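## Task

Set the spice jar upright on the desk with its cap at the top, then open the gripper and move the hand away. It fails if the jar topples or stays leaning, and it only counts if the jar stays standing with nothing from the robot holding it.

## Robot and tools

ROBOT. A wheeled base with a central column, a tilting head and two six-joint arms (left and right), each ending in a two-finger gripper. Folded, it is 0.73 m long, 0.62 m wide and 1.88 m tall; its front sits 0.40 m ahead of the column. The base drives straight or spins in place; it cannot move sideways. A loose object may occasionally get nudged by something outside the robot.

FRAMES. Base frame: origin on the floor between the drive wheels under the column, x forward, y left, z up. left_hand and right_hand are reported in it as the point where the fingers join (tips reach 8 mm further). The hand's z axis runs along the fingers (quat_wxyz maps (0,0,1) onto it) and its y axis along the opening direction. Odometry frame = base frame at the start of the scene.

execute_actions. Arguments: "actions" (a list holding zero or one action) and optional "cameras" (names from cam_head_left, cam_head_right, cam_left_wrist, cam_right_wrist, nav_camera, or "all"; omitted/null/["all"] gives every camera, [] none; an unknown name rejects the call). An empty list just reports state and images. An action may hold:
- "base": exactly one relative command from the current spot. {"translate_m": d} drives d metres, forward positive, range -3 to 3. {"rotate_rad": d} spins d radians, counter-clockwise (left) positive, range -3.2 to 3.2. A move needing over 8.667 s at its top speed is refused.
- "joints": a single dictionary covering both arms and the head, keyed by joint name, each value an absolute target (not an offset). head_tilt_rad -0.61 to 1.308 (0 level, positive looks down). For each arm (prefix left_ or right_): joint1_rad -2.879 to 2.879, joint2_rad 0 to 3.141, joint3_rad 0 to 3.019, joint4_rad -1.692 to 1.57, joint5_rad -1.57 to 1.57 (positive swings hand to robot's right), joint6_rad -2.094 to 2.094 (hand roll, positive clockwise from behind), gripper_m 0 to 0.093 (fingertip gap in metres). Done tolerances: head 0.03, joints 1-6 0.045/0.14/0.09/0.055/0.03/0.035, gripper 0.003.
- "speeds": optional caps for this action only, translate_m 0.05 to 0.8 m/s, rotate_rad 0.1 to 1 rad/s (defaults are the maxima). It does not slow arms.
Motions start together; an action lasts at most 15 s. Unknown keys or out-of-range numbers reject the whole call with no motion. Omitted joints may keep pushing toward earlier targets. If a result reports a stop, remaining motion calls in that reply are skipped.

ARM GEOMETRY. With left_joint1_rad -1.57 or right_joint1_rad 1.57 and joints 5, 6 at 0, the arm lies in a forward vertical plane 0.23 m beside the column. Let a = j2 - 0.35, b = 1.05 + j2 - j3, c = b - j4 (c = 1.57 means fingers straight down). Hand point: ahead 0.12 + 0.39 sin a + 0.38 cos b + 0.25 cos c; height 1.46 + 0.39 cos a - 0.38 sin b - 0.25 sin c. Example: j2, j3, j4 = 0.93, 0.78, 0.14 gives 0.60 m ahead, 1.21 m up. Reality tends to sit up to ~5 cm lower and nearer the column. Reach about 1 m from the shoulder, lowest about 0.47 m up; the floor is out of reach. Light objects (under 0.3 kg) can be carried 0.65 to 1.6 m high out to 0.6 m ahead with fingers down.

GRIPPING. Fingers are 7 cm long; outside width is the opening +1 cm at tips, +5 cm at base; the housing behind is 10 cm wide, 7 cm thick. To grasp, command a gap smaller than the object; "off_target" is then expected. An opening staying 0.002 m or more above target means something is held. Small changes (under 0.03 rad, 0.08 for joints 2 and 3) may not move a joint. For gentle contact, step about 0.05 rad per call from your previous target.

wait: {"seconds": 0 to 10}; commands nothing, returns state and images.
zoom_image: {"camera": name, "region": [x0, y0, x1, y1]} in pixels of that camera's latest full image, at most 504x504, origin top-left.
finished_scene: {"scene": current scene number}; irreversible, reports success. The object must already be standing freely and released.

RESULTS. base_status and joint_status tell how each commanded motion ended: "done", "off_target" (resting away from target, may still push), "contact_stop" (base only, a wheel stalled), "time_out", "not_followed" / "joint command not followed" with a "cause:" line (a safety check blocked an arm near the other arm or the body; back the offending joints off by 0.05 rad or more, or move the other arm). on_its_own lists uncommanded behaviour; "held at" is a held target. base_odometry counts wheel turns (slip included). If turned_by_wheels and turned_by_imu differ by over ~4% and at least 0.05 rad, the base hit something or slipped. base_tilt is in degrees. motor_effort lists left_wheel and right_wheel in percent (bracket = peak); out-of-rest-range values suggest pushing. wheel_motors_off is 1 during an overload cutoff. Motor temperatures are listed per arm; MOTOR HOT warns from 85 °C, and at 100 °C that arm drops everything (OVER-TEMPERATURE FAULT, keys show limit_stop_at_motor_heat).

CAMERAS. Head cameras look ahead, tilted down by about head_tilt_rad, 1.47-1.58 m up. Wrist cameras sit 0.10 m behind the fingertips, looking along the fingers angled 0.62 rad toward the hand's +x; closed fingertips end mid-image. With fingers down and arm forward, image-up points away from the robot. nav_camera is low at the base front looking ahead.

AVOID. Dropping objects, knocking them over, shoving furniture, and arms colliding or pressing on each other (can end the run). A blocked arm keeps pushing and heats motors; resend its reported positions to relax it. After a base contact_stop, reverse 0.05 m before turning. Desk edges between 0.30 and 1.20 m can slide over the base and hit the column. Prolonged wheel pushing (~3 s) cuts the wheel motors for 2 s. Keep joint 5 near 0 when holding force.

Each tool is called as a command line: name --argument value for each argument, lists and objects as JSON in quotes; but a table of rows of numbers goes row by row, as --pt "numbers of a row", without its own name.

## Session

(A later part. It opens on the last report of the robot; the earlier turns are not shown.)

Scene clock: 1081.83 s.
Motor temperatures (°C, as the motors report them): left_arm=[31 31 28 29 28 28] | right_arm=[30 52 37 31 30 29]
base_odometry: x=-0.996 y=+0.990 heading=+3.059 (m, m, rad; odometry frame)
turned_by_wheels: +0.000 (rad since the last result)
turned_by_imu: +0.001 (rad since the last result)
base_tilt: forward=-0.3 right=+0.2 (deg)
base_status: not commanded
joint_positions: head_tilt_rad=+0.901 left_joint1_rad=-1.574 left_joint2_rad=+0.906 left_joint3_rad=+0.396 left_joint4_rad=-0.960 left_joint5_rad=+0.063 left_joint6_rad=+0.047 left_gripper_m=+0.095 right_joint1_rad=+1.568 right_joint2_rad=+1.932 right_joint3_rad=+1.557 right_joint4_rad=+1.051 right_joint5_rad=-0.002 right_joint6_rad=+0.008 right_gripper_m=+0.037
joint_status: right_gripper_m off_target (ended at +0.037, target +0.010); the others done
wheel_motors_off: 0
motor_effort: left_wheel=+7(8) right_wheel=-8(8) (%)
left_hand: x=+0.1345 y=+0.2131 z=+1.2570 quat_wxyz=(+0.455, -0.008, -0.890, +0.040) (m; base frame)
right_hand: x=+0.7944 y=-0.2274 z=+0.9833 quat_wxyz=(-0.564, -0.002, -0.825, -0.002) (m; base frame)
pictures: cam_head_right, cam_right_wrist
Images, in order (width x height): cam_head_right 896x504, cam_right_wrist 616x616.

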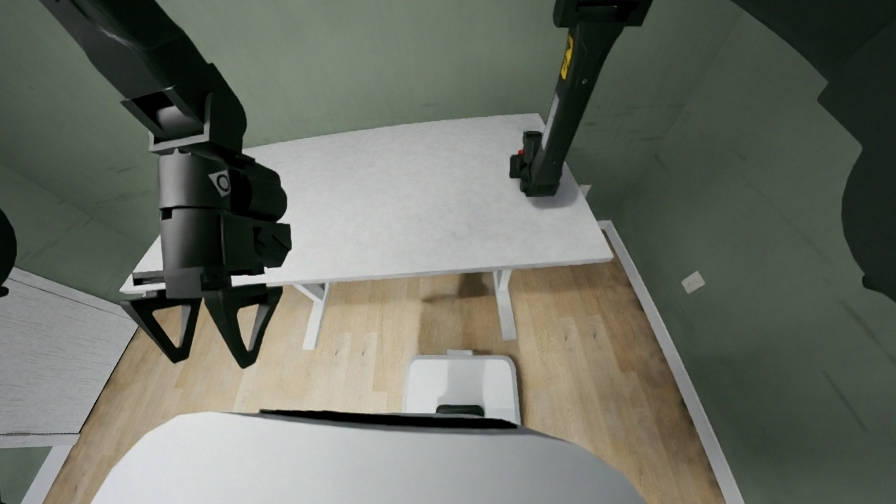

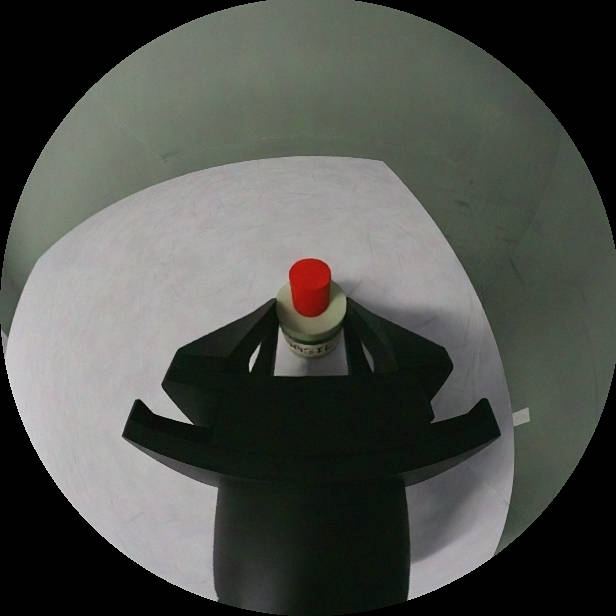

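execute_actions --actions '[{"joints": {"right_joint2_rad": 1.968, "right_gripper_m": 0.01}}]' --cameras '["cam_right_wrist"]'

Scene clock: 1096.67 s.
Motor temperatures (°C, as the motors report them): left_arm=[31 31 28 29 28 28] | right_arm=[30 51 37 31 30 29]
base_odometry: x=-0.996 y=+0.990 heading=+3.059 (m, m, rad; odometry frame)
turned_by_wheels: +0.000 (rad since the last result)
turned_by_imu: +0.001 (rad since the last result)
base_tilt: forward=-0.2 right=+0.2 (deg)
base_status: not commanded
joint_positions: head_tilt_rad=+0.901 left_joint1_rad=-1.574 left_joint2_rad=+0.906 left_joint3_rad=+0.396 left_joint4_rad=-0.960 left_joint5_rad=+0.063 left_joint6_rad=+0.047 left_gripper_m=+0.095 right_joint1_rad=+1.568 right_joint2_rad=+1.933 right_joint3_rad=+1.557 right_joint4_rad=+1.051 right_joint5_rad=-0.002 right_joint6_rad=+0.008 right_gripper_m=+0.037
joint_status: right_gripper_m off_target (ended at +0.037, target +0.010); the others done
wheel_motors_off: 0
motor_effort: left_wheel=+7(9) right_wheel=-8(8) (%)
left_hand: x=+0.1345 y=+0.2131 z=+1.2570 quat_wxyz=(+0.455, -0.008, -0.890, +0.040) (m; base frame)
right_hand: x=+0.7938 y=-0.2274 z=+0.9825 quat_wxyz=(-0.564, -0.002, -0.826, -0.002) (m; base frame)
pictures: cam_right_wrist
Images, in order (width x height): cam_right_wrist 616x616.

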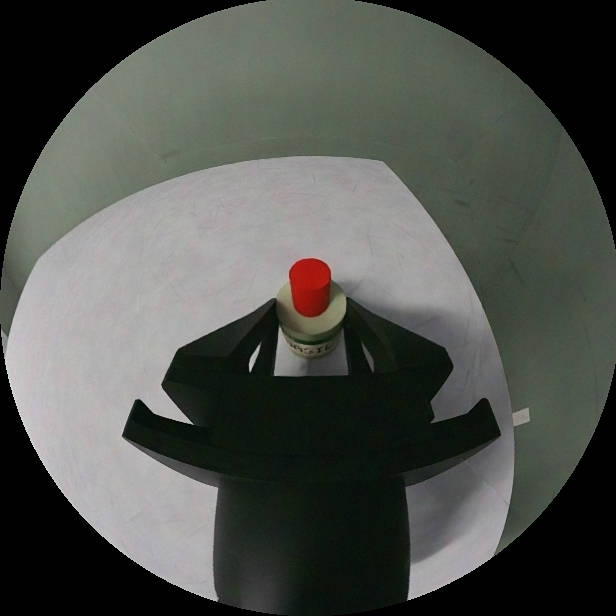

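execute_actions --actions '[{"joints": {"right_joint2_rad": 1.925, "right_gripper_m": 0.093}}]' --cameras '["cam_head_right", "cam_right_wrist"]'

Scene clock: 1122.17 s.
Motor temperatures (°C, as the motors report them): left_arm=[31 31 28 29 28 28] | right_arm=[30 50 37 31 30 30]
base_odometry: x=-0.996 y=+0.990 heading=+3.059 (m, m, rad; odometry frame)
turned_by_wheels: +0.000 (rad since the last result)
turned_by_imu: +0.001 (rad since the last result)
base_tilt: forward=-0.3 right=+0.2 (deg)
base_status: not commanded
joint_positions: head_tilt_rad=+0.901 left_joint1_rad=-1.574 left_joint2_rad=+0.906 left_joint3_rad=+0.396 left_joint4_rad=-0.960 left_joint5_rad=+0.063 left_joint6_rad=+0.047 left_gripper_m=+0.095 right_joint1_rad=+1.568 right_joint2_rad=+1.932 right_joint3_rad=+1.557 right_joint4_rad=+1.051 right_joint5_rad=-0.002 right_joint6_rad=+0.008 right_gripper_m=+0.093
joint_status: all done
wheel_motors_off: 0
motor_effort: left_wheel=+9(5) right_wheel=-8(8) (%)
left_hand: x=+0.1345 y=+0.2131 z=+1.2570 quat_wxyz=(+0.455, -0.008, -0.890, +0.040) (m; base frame)
right_hand: x=+0.7945 y=-0.2274 z=+0.9835 quat_wxyz=(-0.565, -0.002, -0.825, -0.002) (m; base frame)
pictures: cam_head_right, cam_right_wrist
Images, in order (width x height): cam_head_right 896x504, cam_right_wrist 616x616.

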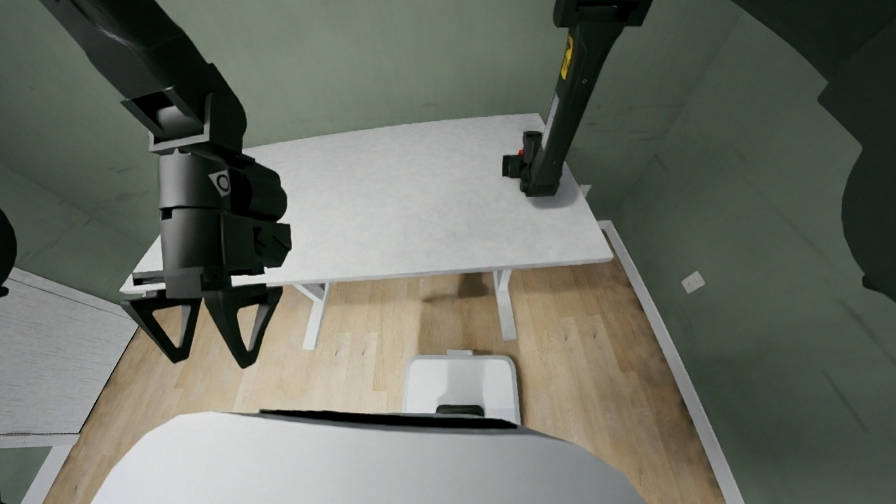

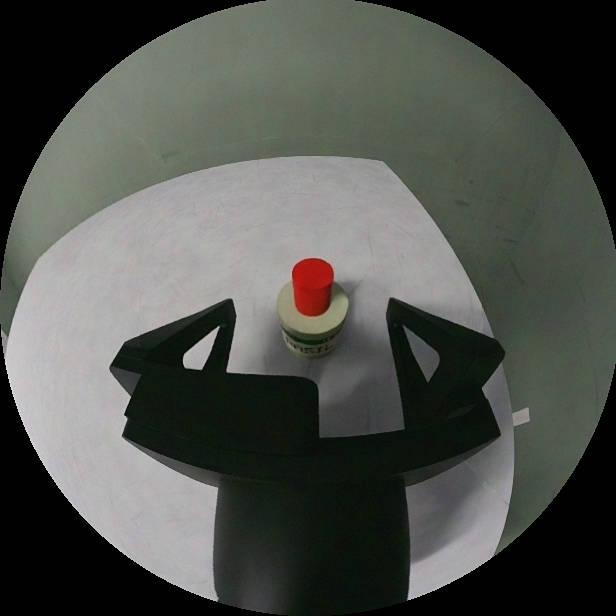

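execute_actions --actions '[{"base": {"translate_m": -0.35}, "speeds": {"translate_m": 0.4}}]' --cameras '["cam_head_left", "cam_head_right", "cam_right_wrist"]'

Scene clock: 1135.47 s.
Motor temperatures (°C, as the motors report them): left_arm=[31 31 28 29 28 28] | right_arm=[30 51 36 31 30 30]
base_odometry: x=-0.647 y=+0.961 heading=+3.061 (m, m, rad; odometry frame)
turned_by_wheels: +0.002 (rad since the last result)
turned_by_imu: +0.003 (rad since the last result)
base_tilt: forward=-0.3 right=+0.2 (deg)
base_status: done
joint_positions: head_tilt_rad=+0.902 left_joint1_rad=-1.574 left_joint2_rad=+0.906 left_joint3_rad=+0.393 left_joint4_rad=-0.960 left_joint5_rad=+0.063 left_joint6_rad=+0.047 left_gripper_m=+0.095 right_joint1_rad=+1.568 right_joint2_rad=+1.930 right_joint3_rad=+1.558 right_joint4_rad=+1.051 right_joint5_rad=-0.002 right_joint6_rad=+0.008 right_gripper_m=+0.093
joint_status: not commanded
wheel_motors_off: 0
motor_effort: left_wheel=+3(43) right_wheel=-2(72) (%)
left_hand: x=+0.1329 y=+0.2131 z=+1.2576 quat_wxyz=(+0.456, -0.008, -0.889, +0.040) (m; base frame)
right_hand: x=+0.7956 y=-0.2274 z=+0.9848 quat_wxyz=(-0.566, -0.002, -0.825, -0.002) (m; base frame)
pictures: cam_head_left, cam_head_right, cam_right_wrist
Images, in order (width x height): cam_head_left 896x504, cam_head_right 896x504, cam_right_wrist 616x616.

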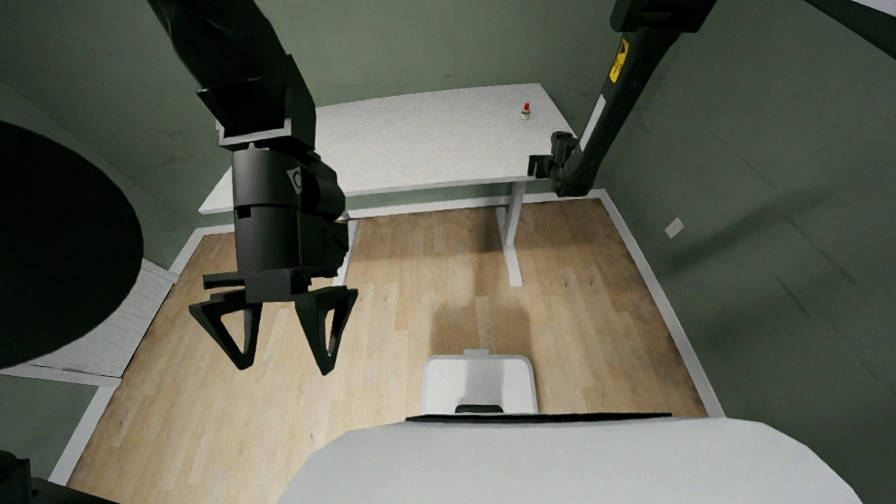

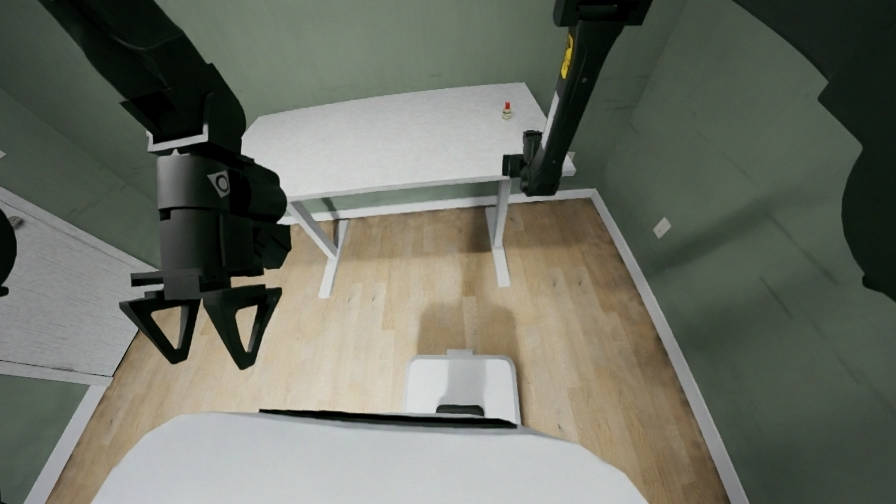

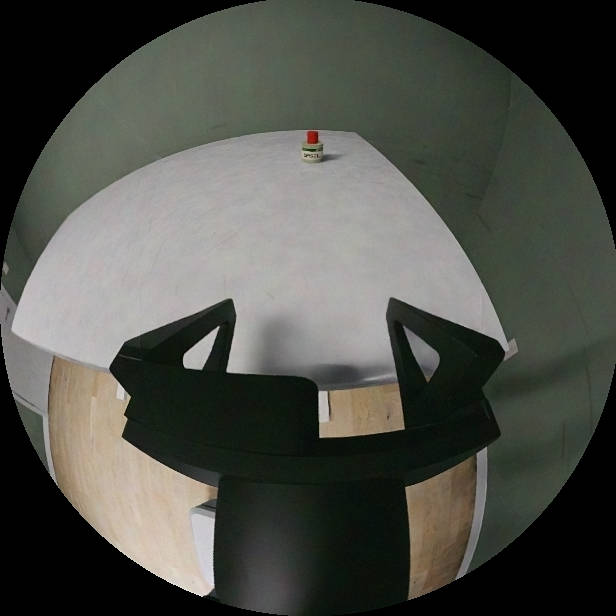

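zoom_image --camera "cam_right_wrist" --region '[270, 110, 360, 180]'

zoom_image --camera "cam_head_left" --region '[480, 70, 600, 200]'

Region (270, 110, 360, 180) of cam_right_wrist's 616x616 image, scaled by 5.600, with more detail than that image has.

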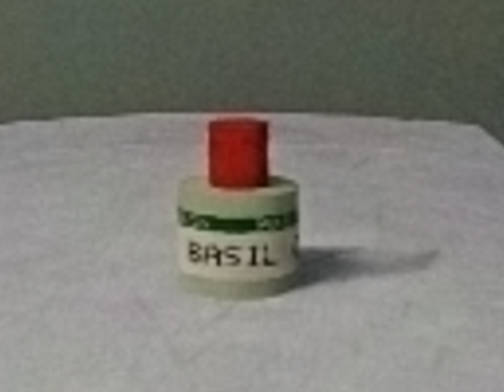

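Region (480, 70, 600, 200) of cam_head_left's 896x504 image, scaled by 3.877, with more detail than that image has; it fills the left 465 columns of this view, and the rest is white.

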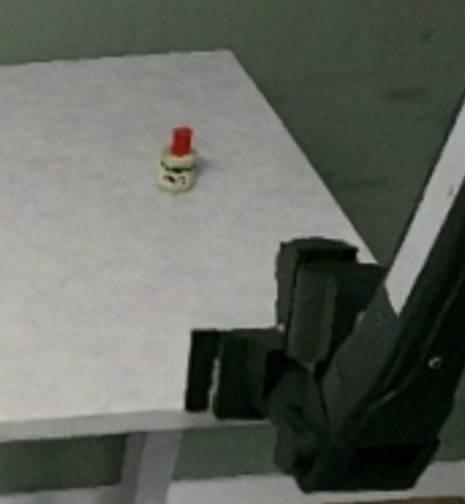

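finished_scene --scene 2

The scene is finished: the task was done.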